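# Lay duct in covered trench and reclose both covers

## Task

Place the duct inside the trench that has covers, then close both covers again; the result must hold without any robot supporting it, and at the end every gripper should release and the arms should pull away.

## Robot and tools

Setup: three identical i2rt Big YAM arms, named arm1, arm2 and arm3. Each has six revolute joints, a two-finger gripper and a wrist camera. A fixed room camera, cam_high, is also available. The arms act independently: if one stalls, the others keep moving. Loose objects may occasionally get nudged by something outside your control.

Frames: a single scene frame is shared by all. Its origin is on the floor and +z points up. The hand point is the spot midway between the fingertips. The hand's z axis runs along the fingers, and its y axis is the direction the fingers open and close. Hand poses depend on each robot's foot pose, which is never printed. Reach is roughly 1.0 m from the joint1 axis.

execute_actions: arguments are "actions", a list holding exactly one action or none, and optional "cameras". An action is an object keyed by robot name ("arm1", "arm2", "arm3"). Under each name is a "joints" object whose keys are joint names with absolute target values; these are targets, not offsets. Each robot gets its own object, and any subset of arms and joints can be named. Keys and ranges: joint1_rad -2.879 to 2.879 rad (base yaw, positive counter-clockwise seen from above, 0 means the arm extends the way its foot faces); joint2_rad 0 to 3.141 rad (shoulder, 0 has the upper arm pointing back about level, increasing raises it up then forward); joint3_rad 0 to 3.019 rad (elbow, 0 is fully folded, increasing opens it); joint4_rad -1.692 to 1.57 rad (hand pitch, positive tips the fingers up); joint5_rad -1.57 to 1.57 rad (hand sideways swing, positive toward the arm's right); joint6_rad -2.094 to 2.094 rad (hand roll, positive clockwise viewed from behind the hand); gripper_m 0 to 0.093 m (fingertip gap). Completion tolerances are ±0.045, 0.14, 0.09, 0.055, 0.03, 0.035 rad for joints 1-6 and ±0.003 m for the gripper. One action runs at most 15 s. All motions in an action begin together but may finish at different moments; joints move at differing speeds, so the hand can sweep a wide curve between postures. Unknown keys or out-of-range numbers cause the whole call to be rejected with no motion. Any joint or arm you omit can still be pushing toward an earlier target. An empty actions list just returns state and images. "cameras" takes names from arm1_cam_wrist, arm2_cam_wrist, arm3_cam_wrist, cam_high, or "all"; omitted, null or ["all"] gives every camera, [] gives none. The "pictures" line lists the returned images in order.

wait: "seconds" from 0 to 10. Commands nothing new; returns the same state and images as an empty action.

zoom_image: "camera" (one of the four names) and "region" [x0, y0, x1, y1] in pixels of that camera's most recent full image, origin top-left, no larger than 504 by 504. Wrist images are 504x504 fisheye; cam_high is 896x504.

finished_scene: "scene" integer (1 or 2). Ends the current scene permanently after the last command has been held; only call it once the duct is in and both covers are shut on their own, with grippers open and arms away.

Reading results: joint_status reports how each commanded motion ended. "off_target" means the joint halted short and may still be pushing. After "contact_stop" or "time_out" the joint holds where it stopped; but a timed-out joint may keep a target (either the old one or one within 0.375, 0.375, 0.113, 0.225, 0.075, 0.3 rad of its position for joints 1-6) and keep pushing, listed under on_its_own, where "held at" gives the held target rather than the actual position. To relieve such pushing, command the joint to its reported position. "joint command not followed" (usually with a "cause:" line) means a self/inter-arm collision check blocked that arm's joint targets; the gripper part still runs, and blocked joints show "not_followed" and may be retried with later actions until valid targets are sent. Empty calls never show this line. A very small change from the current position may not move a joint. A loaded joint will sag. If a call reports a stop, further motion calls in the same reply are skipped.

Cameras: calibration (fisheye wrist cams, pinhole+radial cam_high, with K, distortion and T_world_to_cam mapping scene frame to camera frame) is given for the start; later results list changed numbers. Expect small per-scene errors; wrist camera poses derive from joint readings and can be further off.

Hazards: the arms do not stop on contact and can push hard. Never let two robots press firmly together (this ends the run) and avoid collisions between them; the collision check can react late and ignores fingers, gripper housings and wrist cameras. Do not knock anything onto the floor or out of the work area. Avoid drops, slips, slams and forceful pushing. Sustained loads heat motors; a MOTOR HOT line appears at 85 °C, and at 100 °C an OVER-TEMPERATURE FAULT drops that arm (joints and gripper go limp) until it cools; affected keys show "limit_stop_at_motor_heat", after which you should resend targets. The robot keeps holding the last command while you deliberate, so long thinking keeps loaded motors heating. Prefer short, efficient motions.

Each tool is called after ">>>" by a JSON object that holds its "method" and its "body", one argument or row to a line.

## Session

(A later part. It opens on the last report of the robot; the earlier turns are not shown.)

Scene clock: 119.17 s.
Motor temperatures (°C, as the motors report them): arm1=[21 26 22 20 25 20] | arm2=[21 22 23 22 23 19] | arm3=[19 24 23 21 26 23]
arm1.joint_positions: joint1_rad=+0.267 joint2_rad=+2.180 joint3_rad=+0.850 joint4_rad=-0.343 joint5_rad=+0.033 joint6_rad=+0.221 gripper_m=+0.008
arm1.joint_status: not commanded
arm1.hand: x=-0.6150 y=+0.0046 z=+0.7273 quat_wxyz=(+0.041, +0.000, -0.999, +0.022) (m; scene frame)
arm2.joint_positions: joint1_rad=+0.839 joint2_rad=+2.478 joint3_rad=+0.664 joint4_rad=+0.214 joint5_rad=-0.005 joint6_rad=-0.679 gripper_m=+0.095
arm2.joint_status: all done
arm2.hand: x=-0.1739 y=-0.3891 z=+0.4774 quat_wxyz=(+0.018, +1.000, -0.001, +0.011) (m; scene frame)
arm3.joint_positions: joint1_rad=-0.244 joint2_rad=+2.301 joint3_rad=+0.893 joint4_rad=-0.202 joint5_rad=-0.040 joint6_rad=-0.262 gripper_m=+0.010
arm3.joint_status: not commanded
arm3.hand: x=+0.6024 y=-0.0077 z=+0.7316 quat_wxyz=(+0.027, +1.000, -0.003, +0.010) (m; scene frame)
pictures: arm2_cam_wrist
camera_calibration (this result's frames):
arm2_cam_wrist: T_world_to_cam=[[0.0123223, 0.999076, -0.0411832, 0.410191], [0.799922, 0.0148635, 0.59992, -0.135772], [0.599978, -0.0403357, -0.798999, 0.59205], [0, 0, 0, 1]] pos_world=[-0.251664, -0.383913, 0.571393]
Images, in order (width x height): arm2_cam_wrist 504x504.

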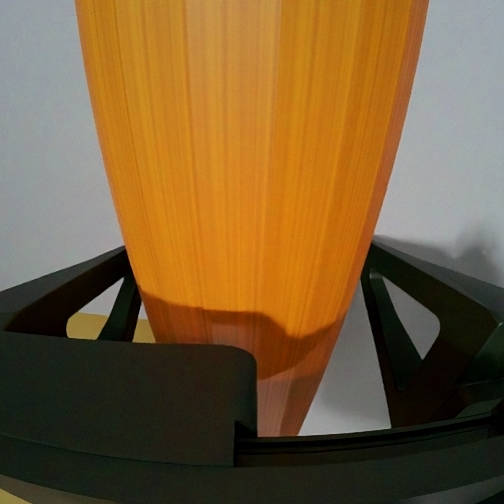

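>>> {"method": "execute_actions", "body": {
  "actions": [
    {"arm2":{"joints":{"gripper_m":0.05}}}
  ],
  "cameras": []
}}

>>> {"method": "execute_actions", "body": {
  "actions": [
    {"arm2":{"joints":{"joint1_rad":0.58,"joint2_rad":2.42,"joint3_rad":0.854,"joint4_rad":0.0,"joint6_rad":-0.94}}}
  ],
  "cameras": []
}}

>>> {"method": "execute_actions", "body": {
  "actions": [
    {"arm2":{"joints":{"gripper_m":0.093}}}
  ],
  "cameras": ["cam_high"]
}}

Scene clock: 127.17 s.
Motor temperatures (°C, as the motors report them): arm1=[21 27 22 20 25 20] | arm2=[21 22 23 22 23 19] | arm3=[19 24 23 21 26 23]
arm1.joint_positions: joint1_rad=+0.267 joint2_rad=+2.180 joint3_rad=+0.850 joint4_rad=-0.343 joint5_rad=+0.033 joint6_rad=+0.221 gripper_m=+0.008
arm1.joint_status: not commanded
arm1.hand: x=-0.6150 y=+0.0046 z=+0.7273 quat_wxyz=(+0.041, +0.000, -0.999, +0.022) (m; scene frame)
arm2.joint_positions: joint1_rad=+0.839 joint2_rad=+2.478 joint3_rad=+0.663 joint4_rad=+0.215 joint5_rad=-0.007 joint6_rad=-0.679 gripper_m=+0.075
arm2.joint_status: gripper_m off_target (ended at +0.075, target +0.050)
arm2.hand: x=-0.1738 y=-0.3895 z=+0.4775 quat_wxyz=(+0.019, +1.000, -0.001, +0.010) (m; scene frame)
arm3.joint_positions: joint1_rad=-0.244 joint2_rad=+2.301 joint3_rad=+0.893 joint4_rad=-0.202 joint5_rad=-0.040 joint6_rad=-0.262 gripper_m=+0.010
arm3.joint_status: not commanded
arm3.hand: x=+0.6024 y=-0.0077 z=+0.7316 quat_wxyz=(+0.027, +1.000, -0.003, +0.010) (m; scene frame)
pictures: none
No camera images: the call's "cameras" was empty. Leave "cameras" out to get every camera's image.

Scene clock: 129.30 s.
Motor temperatures (°C, as the motors report them): arm1=[21 27 22 20 25 20] | arm2=[21 22 23 22 23 19] | arm3=[19 24 23 21 27 23]
arm1.joint_positions: joint1_rad=+0.267 joint2_rad=+2.180 joint3_rad=+0.850 joint4_rad=-0.343 joint5_rad=+0.033 joint6_rad=+0.221 gripper_m=+0.008
arm1.joint_status: not commanded
arm1.hand: x=-0.6150 y=+0.0046 z=+0.7273 quat_wxyz=(+0.041, +0.000, -0.999, +0.022) (m; scene frame)
arm2.joint_positions: joint1_rad=+0.583 joint2_rad=+2.441 joint3_rad=+0.817 joint4_rad=-0.011 joint5_rad=-0.019 joint6_rad=-0.880 gripper_m=+0.075
arm2.joint_status: joint6_rad time_out (moved -0.201 of -0.261); the others done
arm2.on_its_own: joint6_rad reads -0.880 and still pushes toward -0.940 since a time_out
arm2.hand: x=-0.1606 y=-0.2990 z=+0.4783 quat_wxyz=(+0.038, +0.999, -0.029, +0.014) (m; scene frame)
arm3.joint_positions: joint1_rad=-0.244 joint2_rad=+2.301 joint3_rad=+0.893 joint4_rad=-0.202 joint5_rad=-0.040 joint6_rad=-0.262 gripper_m=+0.010
arm3.joint_status: not commanded
arm3.hand: x=+0.6024 y=-0.0077 z=+0.7316 quat_wxyz=(+0.027, +1.000, -0.003, +0.010) (m; scene frame)
pictures: none
No camera images: the call's "cameras" was empty. Leave "cameras" out to get every camera's image.

not run: a stop came earlier in this reply.

>>> {"method": "execute_actions", "body": {
  "actions": [
    {"arm2":{"joints":{"gripper_m":0.093,"joint6_rad":-0.88}}}
  ],
  "cameras": []
}}

>>> {"method": "execute_actions", "body": {
  "actions": [
    {"arm2":{"joints":{"joint2_rad":2.25,"joint3_rad":0.76,"joint4_rad":-0.1}}}
  ],
  "cameras": []
}}

>>> {"method": "execute_actions", "body": {
  "actions": [
    {"arm2":{"joints":{"joint2_rad":2.0,"joint3_rad":0.68,"joint4_rad":-0.25}}}
  ],
  "cameras": []
}}

>>> {"method": "execute_actions", "body": {
  "actions": [
    {"arm2":{"joints":{"joint1_rad":0.0,"joint2_rad":1.98,"joint3_rad":0.46,"joint4_rad":-0.06,"joint6_rad":-1.46}}}
  ]
}}

Scene clock: 136.40 s.
Motor temperatures (°C, as the motors report them): arm1=[21 27 22 20 25 20] | arm2=[21 23 23 22 23 20] | arm3=[19 25 23 21 27 23]
arm1.joint_positions: joint1_rad=+0.267 joint2_rad=+2.180 joint3_rad=+0.850 joint4_rad=-0.343 joint5_rad=+0.033 joint6_rad=+0.221 gripper_m=+0.008
arm1.joint_status: not commanded
arm1.hand: x=-0.6150 y=+0.0046 z=+0.7273 quat_wxyz=(+0.041, +0.000, -0.999, +0.022) (m; scene frame)
arm2.joint_positions: joint1_rad=+0.583 joint2_rad=+2.441 joint3_rad=+0.832 joint4_rad=-0.011 joint5_rad=-0.007 joint6_rad=-0.880 gripper_m=+0.093
arm2.joint_status: all done
arm2.hand: x=-0.1646 y=-0.2900 z=+0.4776 quat_wxyz=(+0.028, +0.999, -0.028, +0.014) (m; scene frame)
arm3.joint_positions: joint1_rad=-0.244 joint2_rad=+2.301 joint3_rad=+0.893 joint4_rad=-0.202 joint5_rad=-0.040 joint6_rad=-0.262 gripper_m=+0.010
arm3.joint_status: not commanded
arm3.hand: x=+0.6024 y=-0.0077 z=+0.7316 quat_wxyz=(+0.027, +1.000, -0.003, +0.010) (m; scene frame)
pictures: none
No camera images: the call's "cameras" was empty. Leave "cameras" out to get every camera's image.

Scene clock: 137.30 s.
Motor temperatures (°C, as the motors report them): arm1=[21 27 22 20 25 20] | arm2=[21 23 23 22 23 20] | arm3=[19 25 23 21 27 23]
arm1.joint_positions: joint1_rad=+0.267 joint2_rad=+2.180 joint3_rad=+0.850 joint4_rad=-0.343 joint5_rad=+0.033 joint6_rad=+0.221 gripper_m=+0.008
arm1.joint_status: not commanded
arm1.hand: x=-0.6150 y=+0.0046 z=+0.7273 quat_wxyz=(+0.041, +0.000, -0.999, +0.022) (m; scene frame)
arm2.joint_positions: joint1_rad=+0.583 joint2_rad=+2.257 joint3_rad=+0.761 joint4_rad=-0.087 joint5_rad=-0.004 joint6_rad=-0.880 gripper_m=+0.093
arm2.joint_status: all done
arm2.hand: x=-0.1707 y=-0.2804 z=+0.5356 quat_wxyz=(+0.014, +0.999, -0.028, +0.004) (m; scene frame)
arm3.joint_positions: joint1_rad=-0.244 joint2_rad=+2.301 joint3_rad=+0.893 joint4_rad=-0.202 joint5_rad=-0.040 joint6_rad=-0.262 gripper_m=+0.010
arm3.joint_status: not commanded
arm3.hand: x=+0.6024 y=-0.0077 z=+0.7316 quat_wxyz=(+0.027, +1.000, -0.003, +0.010) (m; scene frame)
pictures: none
No camera images: the call's "cameras" was empty. Leave "cameras" out to get every camera's image.

Scene clock: 138.40 s.
Motor temperatures (°C, as the motors report them): arm1=[21 27 22 20 25 20] | arm2=[21 23 23 22 23 20] | arm3=[19 25 23 21 27 23]
arm1.joint_positions: joint1_rad=+0.267 joint2_rad=+2.180 joint3_rad=+0.850 joint4_rad=-0.343 joint5_rad=+0.033 joint6_rad=+0.221 gripper_m=+0.008
arm1.joint_status: not commanded
arm1.hand: x=-0.6150 y=+0.0046 z=+0.7273 quat_wxyz=(+0.041, +0.000, -0.999, +0.022) (m; scene frame)
arm2.joint_positions: joint1_rad=+0.583 joint2_rad=+2.002 joint3_rad=+0.676 joint4_rad=-0.236 joint5_rad=-0.004 joint6_rad=-0.880 gripper_m=+0.093
arm2.joint_status: all done
arm2.hand: x=-0.1690 y=-0.2817 z=+0.6117 quat_wxyz=(+0.005, +1.000, -0.028, -0.003) (m; scene frame)
arm3.joint_positions: joint1_rad=-0.244 joint2_rad=+2.301 joint3_rad=+0.893 joint4_rad=-0.202 joint5_rad=-0.040 joint6_rad=-0.262 gripper_m=+0.010
arm3.joint_status: not commanded
arm3.hand: x=+0.6024 y=-0.0077 z=+0.7316 quat_wxyz=(+0.027, +1.000, -0.003, +0.010) (m; scene frame)
pictures: none
No camera images: the call's "cameras" was empty. Leave "cameras" out to get every camera's image.

Scene clock: 140.00 s.
Motor temperatures (°C, as the motors report them): arm1=[21 27 22 20 25 20] | arm2=[21 23 23 22 23 20] | arm3=[19 25 23 21 27 23]
arm1.joint_positions: joint1_rad=+0.267 joint2_rad=+2.180 joint3_rad=+0.850 joint4_rad=-0.343 joint5_rad=+0.033 joint6_rad=+0.221 gripper_m=+0.008
arm1.joint_status: not commanded
arm1.hand: x=-0.6150 y=+0.0046 z=+0.7273 quat_wxyz=(+0.041, +0.000, -0.999, +0.022) (m; scene frame)
arm2.joint_positions: joint1_rad=+0.004 joint2_rad=+2.000 joint3_rad=+0.460 joint4_rad=-0.076 joint5_rad=-0.003 joint6_rad=-1.449 gripper_m=+0.093
arm2.joint_status: all done
arm2.hand: x=+0.0171 y=-0.3112 z=+0.6022 quat_wxyz=(+0.030, +0.999, -0.033, +0.002) (m; scene frame)
arm3.joint_positions: joint1_rad=-0.244 joint2_rad=+2.301 joint3_rad=+0.893 joint4_rad=-0.202 joint5_rad=-0.040 joint6_rad=-0.262 gripper_m=+0.010
arm3.joint_status: not commanded
arm3.hand: x=+0.6024 y=-0.0077 z=+0.7316 quat_wxyz=(+0.027, +1.000, -0.003, +0.010) (m; scene frame)
pictures: arm1_cam_wrist, arm2_cam_wrist, arm3_cam_wrist, cam_high
camera_calibration (this result's frames):
arm1_cam_wrist: T_world_to_cam=[[-0.000177839, -0.999159, 0.0409955, -0.0260512], [-0.754982, 0.0270167, 0.655188, -0.932452], [-0.655745, -0.0308344, -0.754352, 0.272098], [0, 0, 0, 1]] pos_world=[-0.525562, 0.00755242, 0.817257]
arm2_cam_wrist: T_world_to_cam=[[0.0776023, 0.994883, -0.0646945, 0.346946], [0.809117, -0.0249336, 0.587118, -0.369406], [0.582501, -0.0979071, -0.806912, 0.567409], [0, 0, 0, 1]] pos_world=[-0.0585472, -0.298828, 0.69718]
arm3_cam_wrist: T_world_to_cam=[[-0.0189458, 0.998624, -0.0489058, 0.0508791], [0.801268, 0.0444216, 0.596654, -0.909737], [0.598005, -0.0278826, -0.801007, 0.348576], [0, 0, 0, 1]] pos_world=[0.521457, -0.000677907, 0.824498]
Images, in order (width x height): arm1_cam_wrist 504x504, arm2_cam_wrist 504x504, arm3_cam_wrist 504x504, cam_high 896x504.

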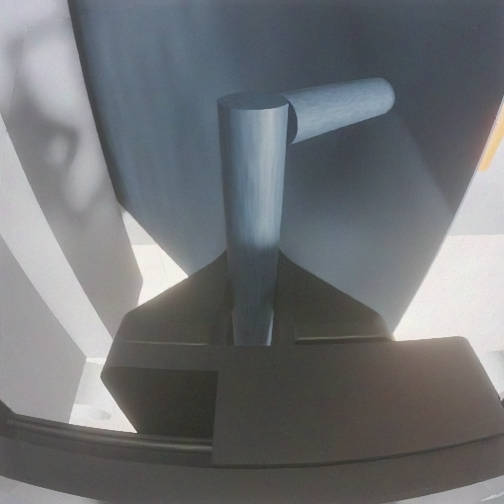

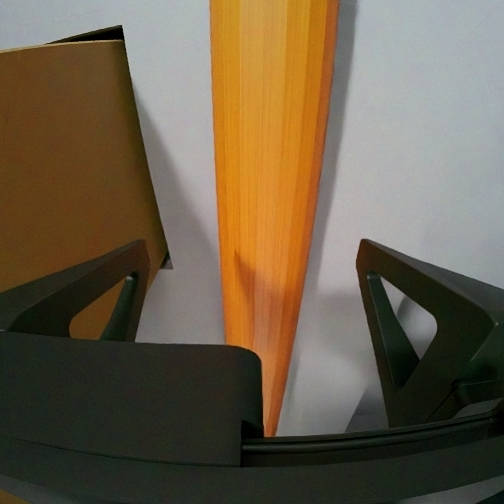

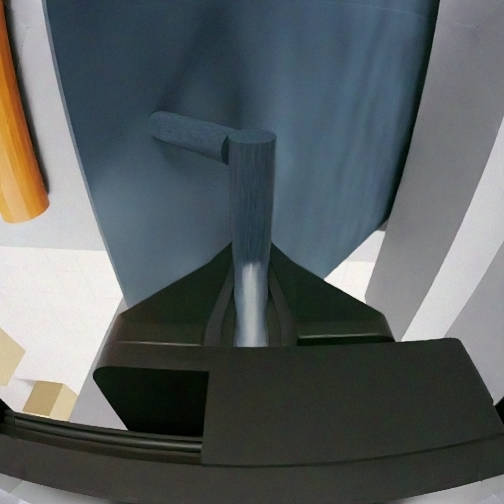

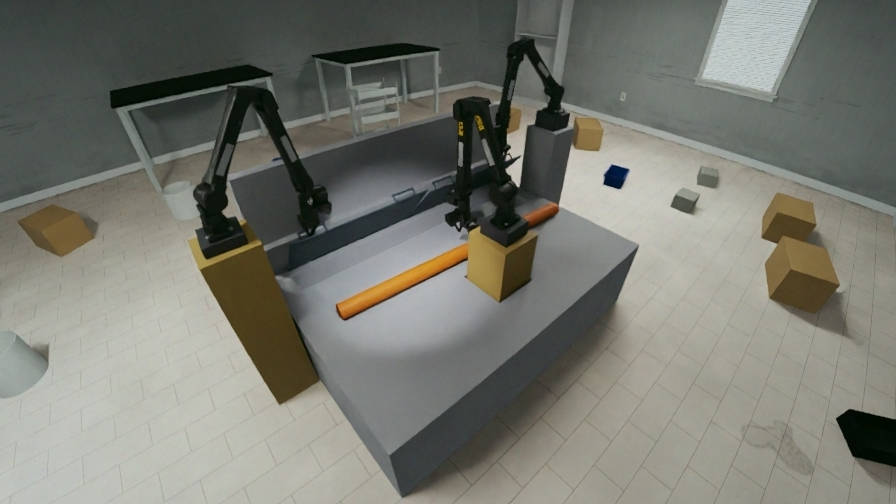

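>>> {"method": "execute_actions", "body": {
  "actions": [
    {"arm2":{"joints":{"joint2_rad":2.25,"joint3_rad":0.545,"joint4_rad":0.13}}}
  ],
  "cameras": []
}}

>>> {"method": "execute_actions", "body": {
  "actions": [
    {"arm2":{"joints":{"joint2_rad":2.47,"joint3_rad":0.635,"joint4_rad":0.27}}}
  ],
  "cameras": ["arm2_cam_wrist"]
}}

>>> {"method": "execute_actions", "body": {
  "actions": [
    {"arm2":{"joints":{"gripper_m":0.05}}}
  ],
  "cameras": []
}}

>>> {"method": "execute_actions", "body": {
  "actions": [
    {"arm2":{"joints":{"joint2_rad":2.05,"joint3_rad":0.52,"joint4_rad":-0.04,"joint6_rad":-1.52}}}
  ],
  "cameras": ["cam_high"]
}}

Scene clock: 147.90 s.
Motor temperatures (°C, as the motors report them): arm1=[21 27 22 20 26 20] | arm2=[21 23 23 22 23 20] | arm3=[19 25 23 21 27 23]
arm1.joint_positions: joint1_rad=+0.267 joint2_rad=+2.180 joint3_rad=+0.850 joint4_rad=-0.343 joint5_rad=+0.033 joint6_rad=+0.221 gripper_m=+0.008
arm1.joint_status: not commanded
arm1.hand: x=-0.6150 y=+0.0046 z=+0.7273 quat_wxyz=(+0.041, +0.000, -0.999, +0.022) (m; scene frame)
arm2.joint_positions: joint1_rad=+0.004 joint2_rad=+2.253 joint3_rad=+0.548 joint4_rad=+0.114 joint5_rad=-0.003 joint6_rad=-1.450 gripper_m=+0.093
arm2.joint_status: all done
arm2.hand: x=+0.0164 y=-0.2970 z=+0.5400 quat_wxyz=(+0.018, +0.999, -0.033, +0.001) (m; scene frame)
arm3.joint_positions: joint1_rad=-0.244 joint2_rad=+2.301 joint3_rad=+0.893 joint4_rad=-0.202 joint5_rad=-0.040 joint6_rad=-0.262 gripper_m=+0.010
arm3.joint_status: not commanded
arm3.hand: x=+0.6024 y=-0.0077 z=+0.7316 quat_wxyz=(+0.027, +1.000, -0.003, +0.010) (m; scene frame)
pictures: none
No camera images: the call's "cameras" was empty. Leave "cameras" out to get every camera's image.

Scene clock: 149.40 s.
Motor temperatures (°C, as the motors report them): arm1=[21 27 22 20 26 20] | arm2=[21 23 23 22 23 20] | arm3=[19 25 23 21 27 23]
arm1.joint_positions: joint1_rad=+0.267 joint2_rad=+2.180 joint3_rad=+0.850 joint4_rad=-0.343 joint5_rad=+0.033 joint6_rad=+0.221 gripper_m=+0.008
arm1.joint_status: not commanded
arm1.hand: x=-0.6150 y=+0.0046 z=+0.7273 quat_wxyz=(+0.041, +0.000, -0.999, +0.022) (m; scene frame)
arm2.joint_positions: joint1_rad=+0.004 joint2_rad=+2.490 joint3_rad=+0.639 joint4_rad=+0.262 joint5_rad=-0.003 joint6_rad=-1.449 gripper_m=+0.093
arm2.joint_status: all done
arm2.hand: x=+0.0166 y=-0.3008 z=+0.4761 quat_wxyz=(+0.016, +0.999, -0.033, +0.001) (m; scene frame)
arm3.joint_positions: joint1_rad=-0.244 joint2_rad=+2.301 joint3_rad=+0.893 joint4_rad=-0.202 joint5_rad=-0.040 joint6_rad=-0.262 gripper_m=+0.010
arm3.joint_status: not commanded
arm3.hand: x=+0.6024 y=-0.0077 z=+0.7316 quat_wxyz=(+0.027, +1.000, -0.003, +0.010) (m; scene frame)
pictures: arm2_cam_wrist
camera_calibration (this result's frames):
arm2_cam_wrist: T_world_to_cam=[[0.0767137, 0.996331, -0.0379384, 0.316104], [0.810265, -0.0401235, 0.584688, -0.298214], [0.581021, -0.0755937, -0.810371, 0.475328], [0, 0, 0, 1]] pos_world=[-0.058792, -0.290978, 0.571547]
Images, in order (width x height): arm2_cam_wrist 504x504.

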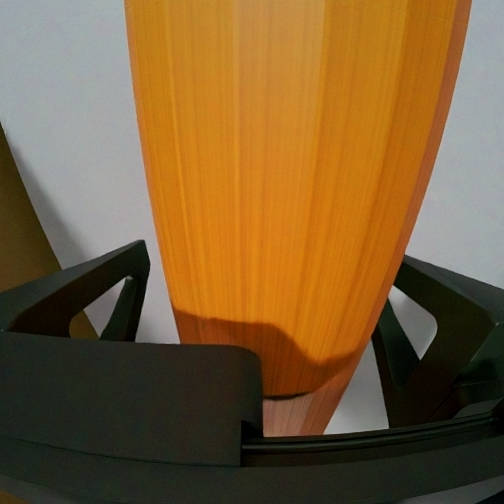

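Scene clock: 149.97 s.
Motor temperatures (°C, as the motors report them): arm1=[21 27 22 20 26 20] | arm2=[21 23 23 22 23 20] | arm3=[19 25 23 21 27 23]
arm1.joint_positions: joint1_rad=+0.267 joint2_rad=+2.180 joint3_rad=+0.850 joint4_rad=-0.343 joint5_rad=+0.033 joint6_rad=+0.221 gripper_m=+0.008
arm1.joint_status: not commanded
arm1.hand: x=-0.6150 y=+0.0046 z=+0.7273 quat_wxyz=(+0.041, +0.000, -0.999, +0.022) (m; scene frame)
arm2.joint_positions: joint1_rad=+0.004 joint2_rad=+2.485 joint3_rad=+0.641 joint4_rad=+0.267 joint5_rad=-0.002 joint6_rad=-1.447 gripper_m=+0.074
arm2.joint_status: gripper_m off_target (ended at +0.074, target +0.050)
arm2.hand: x=+0.0165 y=-0.2965 z=+0.4769 quat_wxyz=(+0.010, +0.999, -0.034, +0.001) (m; scene frame)
arm3.joint_positions: joint1_rad=-0.244 joint2_rad=+2.301 joint3_rad=+0.893 joint4_rad=-0.202 joint5_rad=-0.040 joint6_rad=-0.262 gripper_m=+0.010
arm3.joint_status: not commanded
arm3.hand: x=+0.6024 y=-0.0077 z=+0.7316 quat_wxyz=(+0.027, +1.000, -0.003, +0.010) (m; scene frame)
pictures: none
No camera images: the call's "cameras" was empty. Leave "cameras" out to get every camera's image.

Scene clock: 151.27 s.
Motor temperatures (°C, as the motors report them): arm1=[21 27 22 20 26 20] | arm2=[21 23 23 22 23 20] | arm3=[19 25 23 21 27 23]
arm1.joint_positions: joint1_rad=+0.267 joint2_rad=+2.180 joint3_rad=+0.850 joint4_rad=-0.343 joint5_rad=+0.033 joint6_rad=+0.221 gripper_m=+0.008
arm1.joint_status: not commanded
arm1.hand: x=-0.6150 y=+0.0046 z=+0.7273 quat_wxyz=(+0.041, +0.000, -0.999, +0.022) (m; scene frame)
arm2.joint_positions: joint1_rad=+0.004 joint2_rad=+2.092 joint3_rad=+0.529 joint4_rad=-0.022 joint5_rad=-0.002 joint6_rad=-1.523 gripper_m=+0.074
arm2.joint_status: all done
arm2.hand: x=+0.0157 y=-0.2849 z=+0.5799 quat_wxyz=(+0.015, +1.000, +0.004, +0.000) (m; scene frame)
arm3.joint_positions: joint1_rad=-0.244 joint2_rad=+2.301 joint3_rad=+0.893 joint4_rad=-0.202 joint5_rad=-0.040 joint6_rad=-0.262 gripper_m=+0.010
arm3.joint_status: not commanded
arm3.hand: x=+0.6024 y=-0.0077 z=+0.7316 quat_wxyz=(+0.027, +1.000, -0.003, +0.010) (m; scene frame)
pictures: cam_high
Images, in order (width x height): cam_high 896x504.

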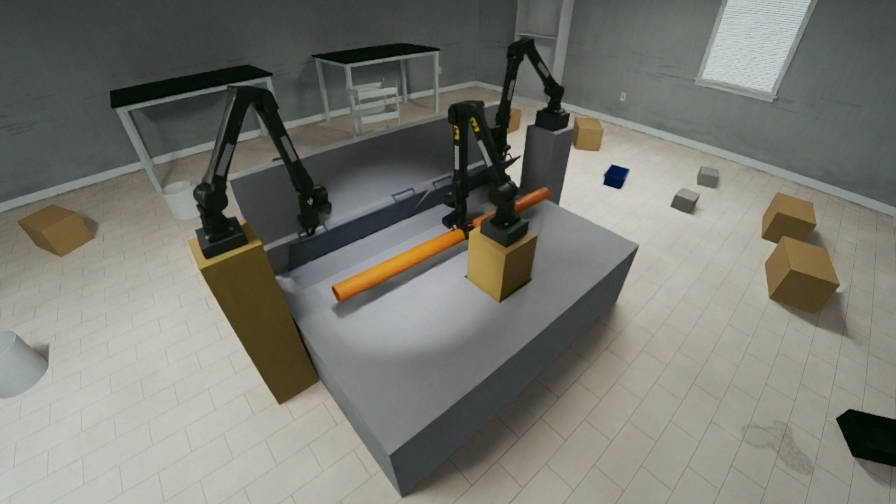

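>>> {"method": "execute_actions", "body": {
  "actions": [
    {"arm1":{"joints":{"joint1_rad":0.42,"joint2_rad":2.11,"joint3_rad":0.926,"joint4_rad":-0.385,"joint6_rad":0.38}},"arm3":{"joints":{"joint1_rad":-0.41,"joint2_rad":2.27,"joint3_rad":0.94,"joint4_rad":-0.24,"joint6_rad":-0.42}},"arm2":{"joints":{"joint1_rad":0.04,"joint2_rad":2.2,"joint3_rad":1.06,"joint4_rad":-0.43,"joint6_rad":-1.48}}}
  ]
}}

Scene clock: 163.47 s.
Motor temperatures (°C, as the motors report them): arm1=[21 27 22 20 26 20] | arm2=[21 24 23 22 23 19] | arm3=[19 25 23 21 29 23]
arm1.joint_positions: joint1_rad=+0.362 joint2_rad=+2.148 joint3_rad=+0.868 joint4_rad=-0.407 joint5_rad=+0.062 joint6_rad=+0.322 gripper_m=+0.008
arm1.joint_status: joint1_rad time_out (moved +0.095 of +0.153); joint6_rad time_out (moved +0.101 of +0.159); the others done
arm1.on_its_own: joint1_rad reads +0.362 and still pushes toward +0.420 since a time_out; joint6_rad reads +0.322 and still pushes toward +0.380 since a time_out
arm1.hand: x=-0.6160 y=+0.0349 z=+0.7419 quat_wxyz=(+0.040, -0.002, -0.998, +0.042) (m; scene frame)
arm2.joint_positions: joint1_rad=+0.044 joint2_rad=+2.263 joint3_rad=+1.047 joint4_rad=-0.408 joint5_rad=-0.006 joint6_rad=-1.487 gripper_m=+0.074
arm2.joint_status: all done
arm2.hand: x=-0.0115 y=-0.1201 z=+0.5550 quat_wxyz=(+0.034, +0.999, +0.006, +0.001) (m; scene frame)
arm3.joint_positions: joint1_rad=-0.317 joint2_rad=+2.271 joint3_rad=+0.908 joint4_rad=-0.261 joint5_rad=-0.071 joint6_rad=-0.348 gripper_m=+0.010
arm3.joint_status: joint1_rad time_out (moved -0.073 of -0.166); joint6_rad time_out (moved -0.086 of -0.158); the others done
arm3.on_its_own: joint1_rad reads -0.317 and still pushes toward -0.410 since a time_out; joint6_rad reads -0.348 and still pushes toward -0.420 since a time_out
arm3.hand: x=+0.6027 y=+0.0158 z=+0.7441 quat_wxyz=(+0.045, +0.999, +0.003, +0.009) (m; scene frame)
pictures: arm1_cam_wrist, arm2_cam_wrist, arm3_cam_wrist, cam_high
camera_calibration (this result's frames):
arm1_cam_wrist: T_world_to_cam=[[-0.00264129, -0.996701, 0.081122, -0.0277829], [-0.756244, 0.0550681, 0.651968, -0.943008], [-0.654284, -0.059626, -0.753894, 0.285005], [0, 0, 0, 1]] pos_world=[-0.526744, 0.0412322, 0.831929]
arm2_cam_wrist: T_world_to_cam=[[-0.000422665, 0.997281, -0.0736899, 0.16029], [0.81179, 0.0433733, 0.582336, -0.302954], [0.583949, -0.0595746, -0.809602, 0.570833], [0, 0, 0, 1]] pos_world=[-0.0873345, -0.112707, 0.65038]
arm3_cam_wrist: T_world_to_cam=[[-0.0309712, 0.995918, -0.0847838, 0.0620085], [0.801249, 0.0754475, 0.593556, -0.916596], [0.59753, -0.0495498, -0.800314, 0.359143], [0, 0, 0, 1]] pos_world=[0.521743, 0.0251949, 0.836735]
Images, in order (width x height): arm1_cam_wrist 504x504, arm2_cam_wrist 504x504, arm3_cam_wrist 504x504, cam_high 896x504.

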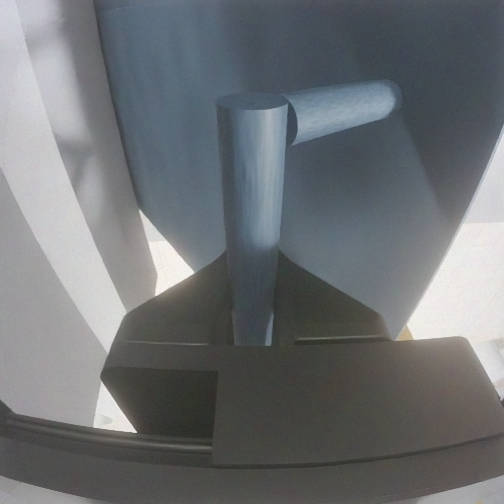

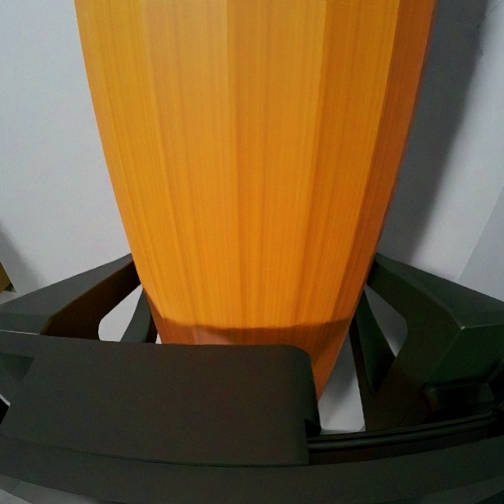

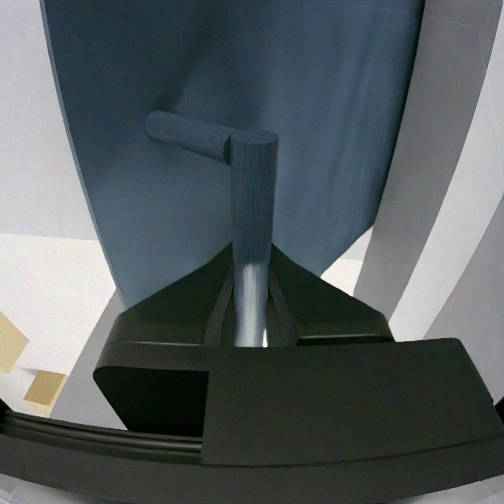

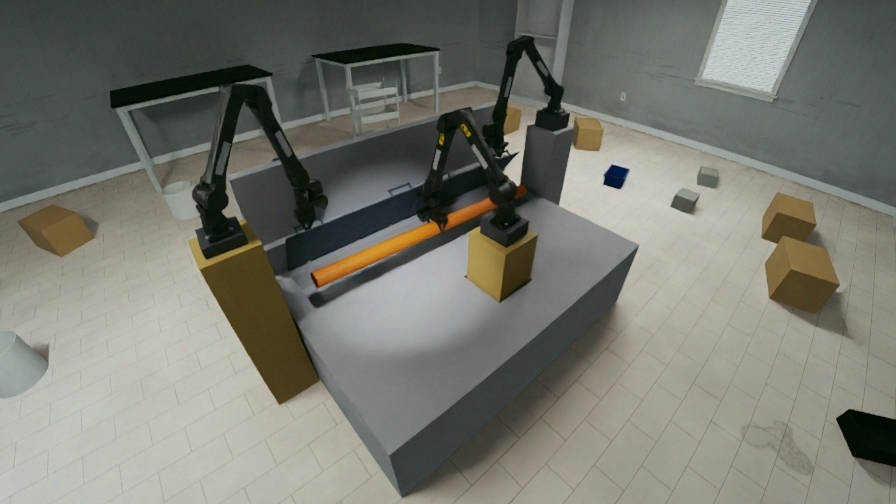

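>>> {"method": "execute_actions", "body": {
  "actions": [
    {"arm1":{"joints":{"joint1_rad":0.35,"joint6_rad":0.32}},"arm3":{"joints":{"joint1_rad":-0.31,"joint6_rad":-0.34}},"arm2":{"joints":{"joint2_rad":2.4,"joint3_rad":1.16,"joint4_rad":-0.22}}}
  ],
  "cameras": []
}}

>>> {"method": "execute_actions", "body": {
  "actions": [
    {"arm2":{"joints":{"joint2_rad":2.62,"joint3_rad":1.26,"joint4_rad":-0.08}}}
  ],
  "cameras": ["arm2_cam_wrist","cam_high"]
}}

Scene clock: 175.97 s.
Motor temperatures (°C, as the motors report them): arm1=[21 27 23 20 29 20] | arm2=[21 26 23 22 23 19] | arm3=[20 24 24 21 34 23]
arm1.joint_positions: joint1_rad=+0.324 joint2_rad=+2.163 joint3_rad=+0.869 joint4_rad=-0.401 joint5_rad=+0.048 joint6_rad=+0.285 gripper_m=+0.008
arm1.joint_status: joint6_rad off_target (ended at +0.285, target +0.320); the others done
arm1.hand: x=-0.6159 y=+0.0229 z=+0.7365 quat_wxyz=(+0.048, -0.003, -0.998, +0.035) (m; scene frame)
arm2.joint_positions: joint1_rad=+0.044 joint2_rad=+2.472 joint3_rad=+1.142 joint4_rad=-0.225 joint5_rad=-0.006 joint6_rad=-1.485 gripper_m=+0.074
arm2.joint_status: all done
arm2.hand: x=-0.0132 y=-0.1009 z=+0.4754 quat_wxyz=(+0.000, +1.000, +0.005, -0.002) (m; scene frame)
arm3.joint_positions: joint1_rad=-0.273 joint2_rad=+2.290 joint3_rad=+0.908 joint4_rad=-0.248 joint5_rad=-0.049 joint6_rad=-0.302 gripper_m=+0.010
arm3.joint_status: joint6_rad off_target (ended at -0.302, target -0.340); the others done
arm3.hand: x=+0.6025 y=+0.0021 z=+0.7370 quat_wxyz=(+0.034, +0.999, +0.002, +0.017) (m; scene frame)
pictures: none
No camera images: the call's "cameras" was empty. Leave "cameras" out to get every camera's image.

Scene clock: 177.30 s.
Motor temperatures (°C, as the motors report them): arm1=[21 27 23 20 29 20] | arm2=[21 26 23 22 23 19] | arm3=[20 24 24 21 34 23]
arm1.joint_positions: joint1_rad=+0.324 joint2_rad=+2.163 joint3_rad=+0.869 joint4_rad=-0.401 joint5_rad=+0.048 joint6_rad=+0.285 gripper_m=+0.008
arm1.joint_status: not commanded
arm1.hand: x=-0.6159 y=+0.0229 z=+0.7365 quat_wxyz=(+0.048, -0.003, -0.998, +0.035) (m; scene frame)
arm2.joint_positions: joint1_rad=+0.041 joint2_rad=+2.677 joint3_rad=+1.261 joint4_rad=-0.082 joint5_rad=-0.002 joint6_rad=-1.478 gripper_m=+0.074
arm2.joint_status: all done
arm2.hand: x=-0.0117 y=-0.0904 z=+0.3963 quat_wxyz=(-0.029, +1.000, +0.000, -0.003) (m; scene frame)
arm3.joint_positions: joint1_rad=-0.273 joint2_rad=+2.290 joint3_rad=+0.908 joint4_rad=-0.248 joint5_rad=-0.049 joint6_rad=-0.302 gripper_m=+0.010
arm3.joint_status: not commanded
arm3.hand: x=+0.6025 y=+0.0021 z=+0.7370 quat_wxyz=(+0.034, +0.999, +0.002, +0.017) (m; scene frame)
pictures: arm2_cam_wrist, cam_high
camera_calibration (this result's frames):
arm2_cam_wrist: T_world_to_cam=[[0.011517, 0.998604, 0.0515512, 0.0696145], [0.815931, -0.0391875, 0.57682, -0.216813], [0.578035, 0.035419, -0.815243, 0.454958], [0, 0, 0, 1]] pos_world=[-0.0868787, -0.0941279, 0.492375]
Images, in order (width x height): arm2_cam_wrist 504x504, cam_high 896x504.

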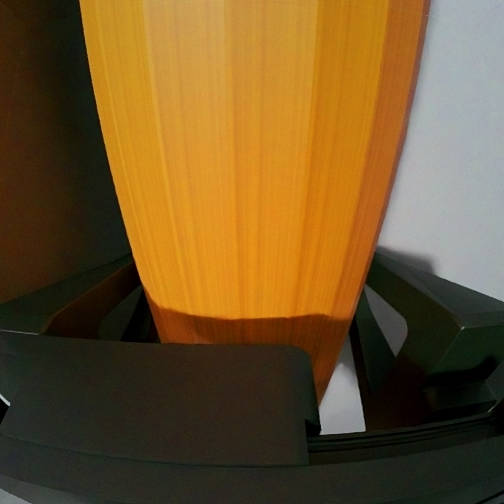

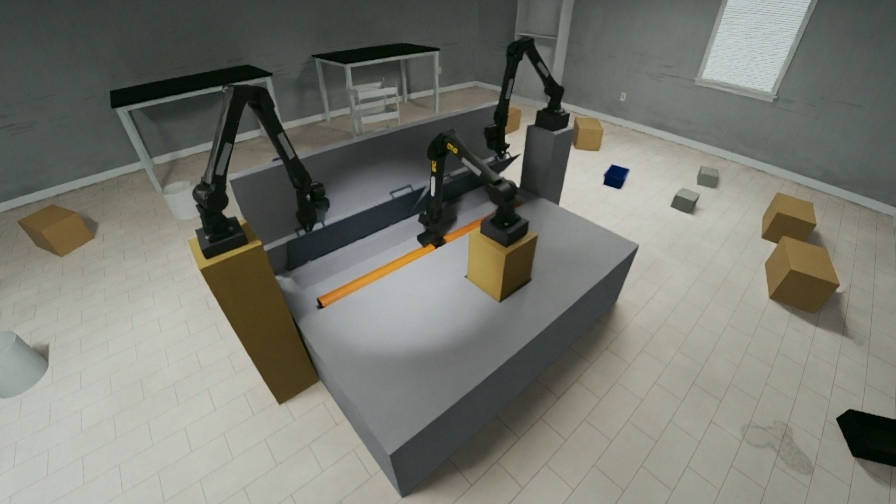

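Going in. A bit lower.

>>> {"method": "execute_actions", "body": {
  "actions": [
    {"arm2":{"joints":{"joint2_rad":2.72,"joint3_rad":1.33,"joint4_rad":-0.03}}}
  ],
  "cameras": []
}}

Scene clock: 180.67 s.
Motor temperatures (°C, as the motors report them): arm1=[21 27 23 20 29 20] | arm2=[21 26 23 22 23 19] | arm3=[20 25 24 21 33 23]
arm1.joint_positions: joint1_rad=+0.324 joint2_rad=+2.163 joint3_rad=+0.869 joint4_rad=-0.401 joint5_rad=+0.048 joint6_rad=+0.285 gripper_m=+0.008
arm1.joint_status: not commanded
arm1.hand: x=-0.6159 y=+0.0229 z=+0.7365 quat_wxyz=(+0.048, -0.003, -0.998, +0.035) (m; scene frame)
arm2.joint_positions: joint1_rad=+0.041 joint2_rad=+2.745 joint3_rad=+1.312 joint4_rad=-0.048 joint5_rad=+0.001 joint6_rad=-1.474 gripper_m=+0.074
arm2.joint_status: all done
arm2.hand: x=-0.0117 y=-0.0860 z=+0.3705 quat_wxyz=(-0.037, +0.999, -0.003, -0.003) (m; scene frame)
arm3.joint_positions: joint1_rad=-0.273 joint2_rad=+2.290 joint3_rad=+0.908 joint4_rad=-0.248 joint5_rad=-0.049 joint6_rad=-0.302 gripper_m=+0.010
arm3.joint_status: not commanded
arm3.hand: x=+0.6025 y=+0.0021 z=+0.7370 quat_wxyz=(+0.034, +0.999, +0.002, +0.017) (m; scene frame)
pictures: none
No camera images: the call's "cameras" was empty. Leave "cameras" out to get every camera's image.

The sag shrank, so it seems to be resting on the bottom. Release, retract, close covers.

>>> {"method": "execute_actions", "body": {
  "actions": [
    {"arm2":{"joints":{"gripper_m":0.093}}}
  ],
  "cameras": []
}}

>>> {"method": "execute_actions", "body": {
  "actions": [
    {"arm2":{"joints":{"joint2_rad":2.45,"joint3_rad":1.16,"joint4_rad":-0.22}}}
  ],
  "cameras": []
}}

>>> {"method": "execute_actions", "body": {
  "actions": [
    {"arm2":{"joints":{"joint2_rad":1.9,"joint3_rad":0.5,"joint4_rad":-0.17}}}
  ],
  "cameras": ["cam_high"]
}}

>>> {"method": "execute_actions", "body": {
  "actions": [
    {"arm1":{"joints":{"joint1_rad":-0.07,"joint2_rad":2.43,"joint3_rad":0.93,"joint4_rad":-0.095,"joint6_rad":-0.11}},"arm3":{"joints":{"joint1_rad":0.05,"joint2_rad":2.59,"joint3_rad":1.0,"joint4_rad":0.02,"joint6_rad":0.04}}}
  ],
  "cameras": []
}}

>>> {"method": "execute_actions", "body": {
  "actions": [
    {"arm1":{"joints":{"joint1_rad":-0.229,"joint2_rad":2.87,"joint3_rad":1.23,"joint4_rad":0.074,"joint6_rad":-0.27}},"arm3":{"joints":{"joint1_rad":0.207,"joint2_rad":2.98,"joint3_rad":1.324,"joint4_rad":0.112,"joint6_rad":0.19}}}
  ],
  "cameras": []
}}

>>> {"method": "execute_actions", "body": {
  "actions": [
    {"arm1":{"joints":{"gripper_m":0.06}},"arm3":{"joints":{"gripper_m":0.06}}}
  ],
  "cameras": []
}}

>>> {"method": "execute_actions", "body": {
  "actions": [
    {"arm1":{"joints":{"joint2_rad":2.49,"joint3_rad":1.08,"joint4_rad":-0.16}},"arm3":{"joints":{"joint2_rad":2.49,"joint3_rad":1.08,"joint4_rad":-0.16}}}
  ]
}}

Scene clock: 194.23 s.
Motor temperatures (°C, as the motors report them): arm1=[21 27 23 20 30 20] | arm2=[21 27 23 22 23 19] | arm3=[20 25 24 21 33 23]
arm1.joint_positions: joint1_rad=+0.324 joint2_rad=+2.163 joint3_rad=+0.869 joint4_rad=-0.401 joint5_rad=+0.048 joint6_rad=+0.285 gripper_m=+0.008
arm1.joint_status: not commanded
arm1.hand: x=-0.6159 y=+0.0229 z=+0.7365 quat_wxyz=(+0.048, -0.003, -0.998, +0.035) (m; scene frame)
arm2.joint_positions: joint1_rad=+0.041 joint2_rad=+2.743 joint3_rad=+1.322 joint4_rad=-0.044 joint5_rad=+0.001 joint6_rad=-1.473 gripper_m=+0.093
arm2.joint_status: all done
arm2.hand: x=-0.0124 y=-0.0779 z=+0.3720 quat_wxyz=(-0.045, +0.999, -0.003, -0.003) (m; scene frame)
arm3.joint_positions: joint1_rad=-0.273 joint2_rad=+2.290 joint3_rad=+0.908 joint4_rad=-0.248 joint5_rad=-0.049 joint6_rad=-0.302 gripper_m=+0.010
arm3.joint_status: not commanded
arm3.hand: x=+0.6025 y=+0.0021 z=+0.7370 quat_wxyz=(+0.034, +0.999, +0.002, +0.017) (m; scene frame)
pictures: none
No camera images: the call's "cameras" was empty. Leave "cameras" out to get every camera's image.

Scene clock: 195.33 s.
Motor temperatures (°C, as the motors report them): arm1=[21 27 23 20 30 20] | arm2=[21 27 23 22 23 19] | arm3=[20 25 24 21 33 23]
arm1.joint_positions: joint1_rad=+0.324 joint2_rad=+2.163 joint3_rad=+0.869 joint4_rad=-0.401 joint5_rad=+0.048 joint6_rad=+0.285 gripper_m=+0.008
arm1.joint_status: not commanded
arm1.hand: x=-0.6159 y=+0.0229 z=+0.7365 quat_wxyz=(+0.048, -0.003, -0.998, +0.035) (m; scene frame)
arm2.joint_positions: joint1_rad=+0.041 joint2_rad=+2.457 joint3_rad=+1.160 joint4_rad=-0.206 joint5_rad=+0.002 joint6_rad=-1.472 gripper_m=+0.093
arm2.joint_status: all done
arm2.hand: x=-0.0123 y=-0.0784 z=+0.4837 quat_wxyz=(-0.026, +1.000, -0.003, -0.001) (m; scene frame)
arm3.joint_positions: joint1_rad=-0.273 joint2_rad=+2.290 joint3_rad=+0.908 joint4_rad=-0.248 joint5_rad=-0.049 joint6_rad=-0.302 gripper_m=+0.010
arm3.joint_status: not commanded
arm3.hand: x=+0.6025 y=+0.0021 z=+0.7370 quat_wxyz=(+0.034, +0.999, +0.002, +0.017) (m; scene frame)
pictures: none
No camera images: the call's "cameras" was empty. Leave "cameras" out to get every camera's image.

Scene clock: 196.67 s.
Motor temperatures (°C, as the motors report them): arm1=[21 27 23 20 30 20] | arm2=[21 27 23 22 23 19] | arm3=[20 25 24 21 33 23]
arm1.joint_positions: joint1_rad=+0.324 joint2_rad=+2.163 joint3_rad=+0.869 joint4_rad=-0.401 joint5_rad=+0.048 joint6_rad=+0.285 gripper_m=+0.008
arm1.joint_status: not commanded
arm1.hand: x=-0.6159 y=+0.0229 z=+0.7365 quat_wxyz=(+0.048, -0.003, -0.998, +0.035) (m; scene frame)
arm2.joint_positions: joint1_rad=+0.041 joint2_rad=+1.918 joint3_rad=+0.495 joint4_rad=-0.182 joint5_rad=+0.002 joint6_rad=-1.472 gripper_m=+0.093
arm2.joint_status: all done
arm2.hand: x=+0.0071 y=-0.2906 z=+0.6228 quat_wxyz=(+0.024, +1.000, -0.003, +0.004) (m; scene frame)
arm3.joint_positions: joint1_rad=-0.273 joint2_rad=+2.290 joint3_rad=+0.908 joint4_rad=-0.248 joint5_rad=-0.049 joint6_rad=-0.302 gripper_m=+0.010
arm3.joint_status: not commanded
arm3.hand: x=+0.6025 y=+0.0021 z=+0.7370 quat_wxyz=(+0.034, +0.999, +0.002, +0.017) (m; scene frame)
pictures: cam_high
Images, in order (width x height): cam_high 896x504.

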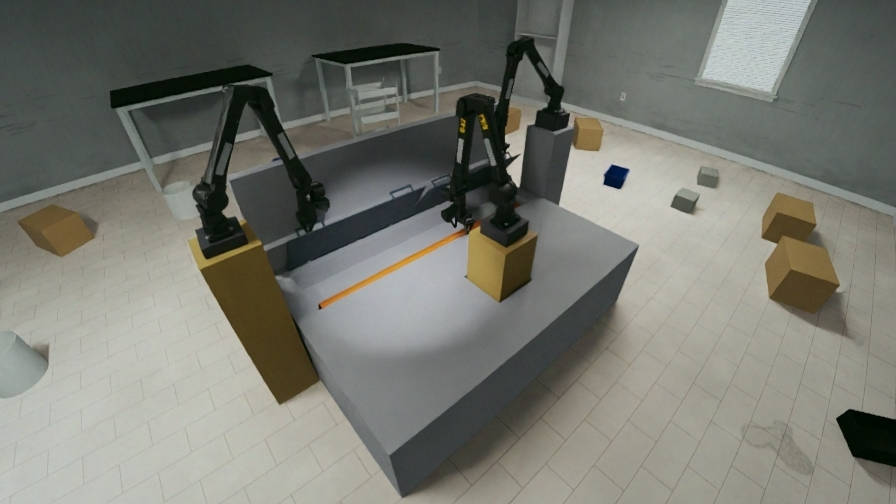

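Scene clock: 197.83 s.
Motor temperatures (°C, as the motors report them): arm1=[21 28 23 20 30 20] | arm2=[21 27 23 22 23 19] | arm3=[20 25 24 21 33 23]
arm1.joint_positions: joint1_rad=-0.088 joint2_rad=+2.516 joint3_rad=+0.953 joint4_rad=-0.070 joint5_rad=+0.005 joint6_rad=-0.135 gripper_m=+0.008
arm1.joint_status: all done
arm1.hand: x=-0.6139 y=-0.1157 z=+0.6089 quat_wxyz=(+0.026, +0.000, -1.000, -0.008) (m; scene frame)
arm2.joint_positions: joint1_rad=+0.041 joint2_rad=+1.918 joint3_rad=+0.495 joint4_rad=-0.182 joint5_rad=+0.002 joint6_rad=-1.472 gripper_m=+0.093
arm2.joint_status: not commanded
arm2.hand: x=+0.0071 y=-0.2906 z=+0.6228 quat_wxyz=(+0.024, +1.000, -0.003, +0.004) (m; scene frame)
arm3.joint_positions: joint1_rad=+0.080 joint2_rad=+2.649 joint3_rad=+1.024 joint4_rad=+0.044 joint5_rad=-0.012 joint6_rad=+0.059 gripper_m=+0.010
arm3.joint_status: all done
arm3.hand: x=+0.6033 y=-0.1243 z=+0.6098 quat_wxyz=(+0.008, +1.000, -0.001, +0.002) (m; scene frame)
pictures: none
No camera images: the call's "cameras" was empty. Leave "cameras" out to get every camera's image.

Scene clock: 198.90 s.
Motor temperatures (°C, as the motors report them): arm1=[21 28 23 20 30 20] | arm2=[21 26 23 22 23 19] | arm3=[20 25 24 21 32 23]
arm1.joint_positions: joint1_rad=-0.235 joint2_rad=+2.893 joint3_rad=+1.235 joint4_rad=+0.076 joint5_rad=-0.004 joint6_rad=-0.285 gripper_m=+0.008
arm1.joint_status: all done
arm1.hand: x=-0.6107 y=-0.1677 z=+0.4701 quat_wxyz=(+0.000, +0.001, -1.000, -0.009) (m; scene frame)
arm2.joint_positions: joint1_rad=+0.041 joint2_rad=+1.918 joint3_rad=+0.495 joint4_rad=-0.182 joint5_rad=+0.002 joint6_rad=-1.472 gripper_m=+0.093
arm2.joint_status: not commanded
arm2.hand: x=+0.0071 y=-0.2906 z=+0.6228 quat_wxyz=(+0.024, +1.000, -0.003, +0.004) (m; scene frame)
arm3.joint_positions: joint1_rad=+0.208 joint2_rad=+2.986 joint3_rad=+1.313 joint4_rad=+0.116 joint5_rad=+0.006 joint6_rad=+0.190 gripper_m=+0.010
arm3.joint_status: all done
arm3.hand: x=+0.6018 y=-0.1691 z=+0.4837 quat_wxyz=(+0.001, +1.000, -0.003, -0.011) (m; scene frame)
pictures: none
No camera images: the call's "cameras" was empty. Leave "cameras" out to get every camera's image.

Scene clock: 199.53 s.
Motor temperatures (°C, as the motors report them): arm1=[21 28 23 20 29 20] | arm2=[21 26 23 22 23 19] | arm3=[20 25 24 21 32 23]
arm1.joint_positions: joint1_rad=-0.235 joint2_rad=+2.887 joint3_rad=+1.233 joint4_rad=+0.076 joint5_rad=-0.004 joint6_rad=-0.283 gripper_m=+0.060
arm1.joint_status: all done
arm1.hand: x=-0.6083 y=-0.1684 z=+0.4720 quat_wxyz=(-0.002, +0.000, -1.000, -0.009) (m; scene frame)
arm2.joint_positions: joint1_rad=+0.041 joint2_rad=+1.918 joint3_rad=+0.495 joint4_rad=-0.182 joint5_rad=+0.002 joint6_rad=-1.472 gripper_m=+0.093
arm2.joint_status: not commanded
arm2.hand: x=+0.0071 y=-0.2906 z=+0.6228 quat_wxyz=(+0.024, +1.000, -0.003, +0.004) (m; scene frame)
arm3.joint_positions: joint1_rad=+0.208 joint2_rad=+2.986 joint3_rad=+1.317 joint4_rad=+0.116 joint5_rad=+0.003 joint6_rad=+0.190 gripper_m=+0.060
arm3.joint_status: all done
arm3.hand: x=+0.5992 y=-0.1701 z=+0.4836 quat_wxyz=(+0.003, +1.000, -0.003, -0.013) (m; scene frame)
pictures: none
No camera images: the call's "cameras" was empty. Leave "cameras" out to get every camera's image.

Scene clock: 200.97 s.
Motor temperatures (°C, as the motors report them): arm1=[21 28 23 20 29 20] | arm2=[21 26 23 22 23 19] | arm3=[19 25 24 21 31 23]
arm1.joint_positions: joint1_rad=-0.235 joint2_rad=+2.487 joint3_rad=+1.080 joint4_rad=-0.154 joint5_rad=-0.004 joint6_rad=-0.282 gripper_m=+0.060
arm1.joint_status: all done
arm1.hand: x=-0.5559 y=-0.1859 z=+0.6233 quat_wxyz=(-0.010, -0.001, -1.000, -0.006) (m; scene frame)
arm2.joint_positions: joint1_rad=+0.041 joint2_rad=+1.918 joint3_rad=+0.495 joint4_rad=-0.182 joint5_rad=+0.002 joint6_rad=-1.472 gripper_m=+0.093
arm2.joint_status: not commanded
arm2.hand: x=+0.0071 y=-0.2906 z=+0.6228 quat_wxyz=(+0.024, +1.000, -0.003, +0.004) (m; scene frame)
arm3.joint_positions: joint1_rad=+0.208 joint2_rad=+2.465 joint3_rad=+1.087 joint4_rad=-0.154 joint5_rad=+0.003 joint6_rad=+0.190 gripper_m=+0.060
arm3.joint_status: all done
arm3.hand: x=+0.5330 y=-0.1818 z=+0.6822 quat_wxyz=(+0.005, +1.000, -0.003, -0.023) (m; scene frame)
pictures: arm1_cam_wrist, arm2_cam_wrist, arm3_cam_wrist, cam_high
camera_calibration (this result's frames):
arm1_cam_wrist: T_world_to_cam=[[-0.00244001, -0.99988, -0.0153021, -0.178376], [-0.818332, -0.0067983, 0.574706, -0.805887], [-0.574741, 0.0139245, -0.818217, 0.319689], [0, 0, 0, 1]] pos_world=[-0.47618, -0.188284, 0.721994]
arm2_cam_wrist: T_world_to_cam=[[0.0177805, 0.998453, -0.0526786, 0.32253], [0.808016, 0.0166826, 0.588925, -0.361932], [0.588893, -0.0530365, -0.806469, 0.604549], [0, 0, 0, 1]] pos_world=[-0.0693026, -0.28393, 0.717691]
arm3_cam_wrist: T_world_to_cam=[[-0.0201309, 0.999792, -0.0033374, 0.190764], [0.838431, 0.0187001, 0.544687, -0.805987], [0.544636, 0.00816687, -0.838633, 0.406292], [0, 0, 0, 1]] pos_world=[0.458323, -0.17897, 0.780377]
Images, in order (width x height): arm1_cam_wrist 504x504, arm2_cam_wrist 504x504, arm3_cam_wrist 504x504, cam_high 896x504.

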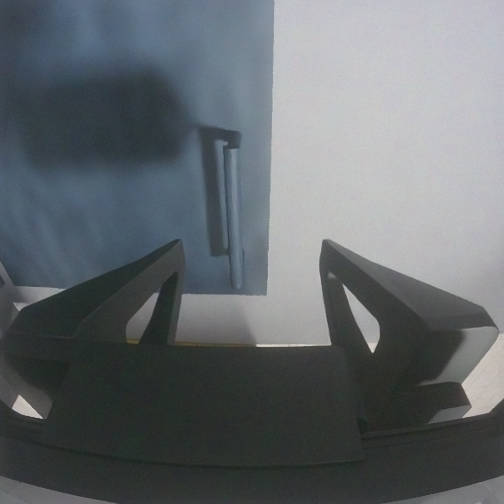

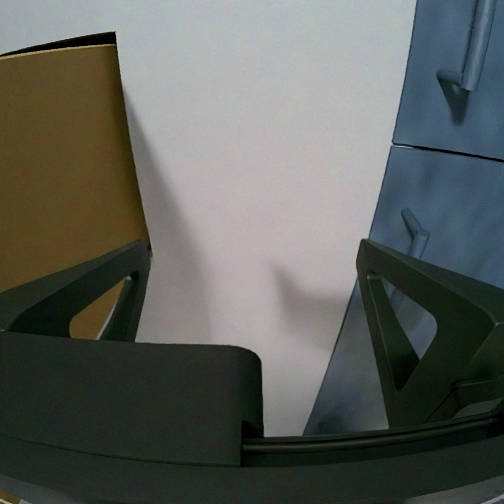

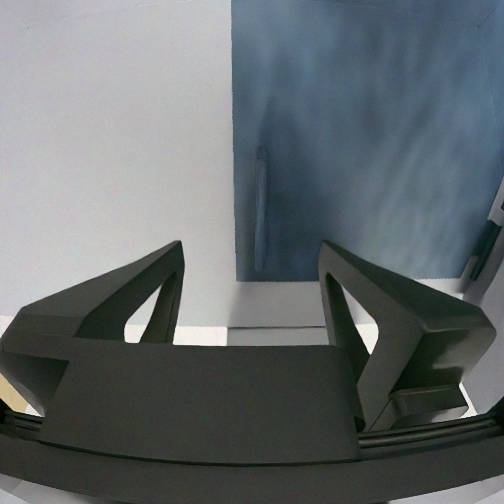

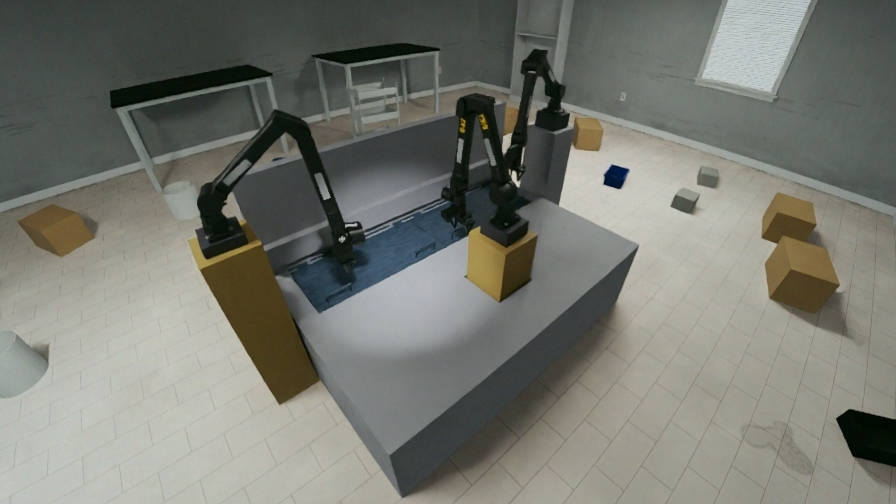

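>>> {"method": "finished_scene", "body": {
  "scene": 1
}}

The scene is finished: the task was done.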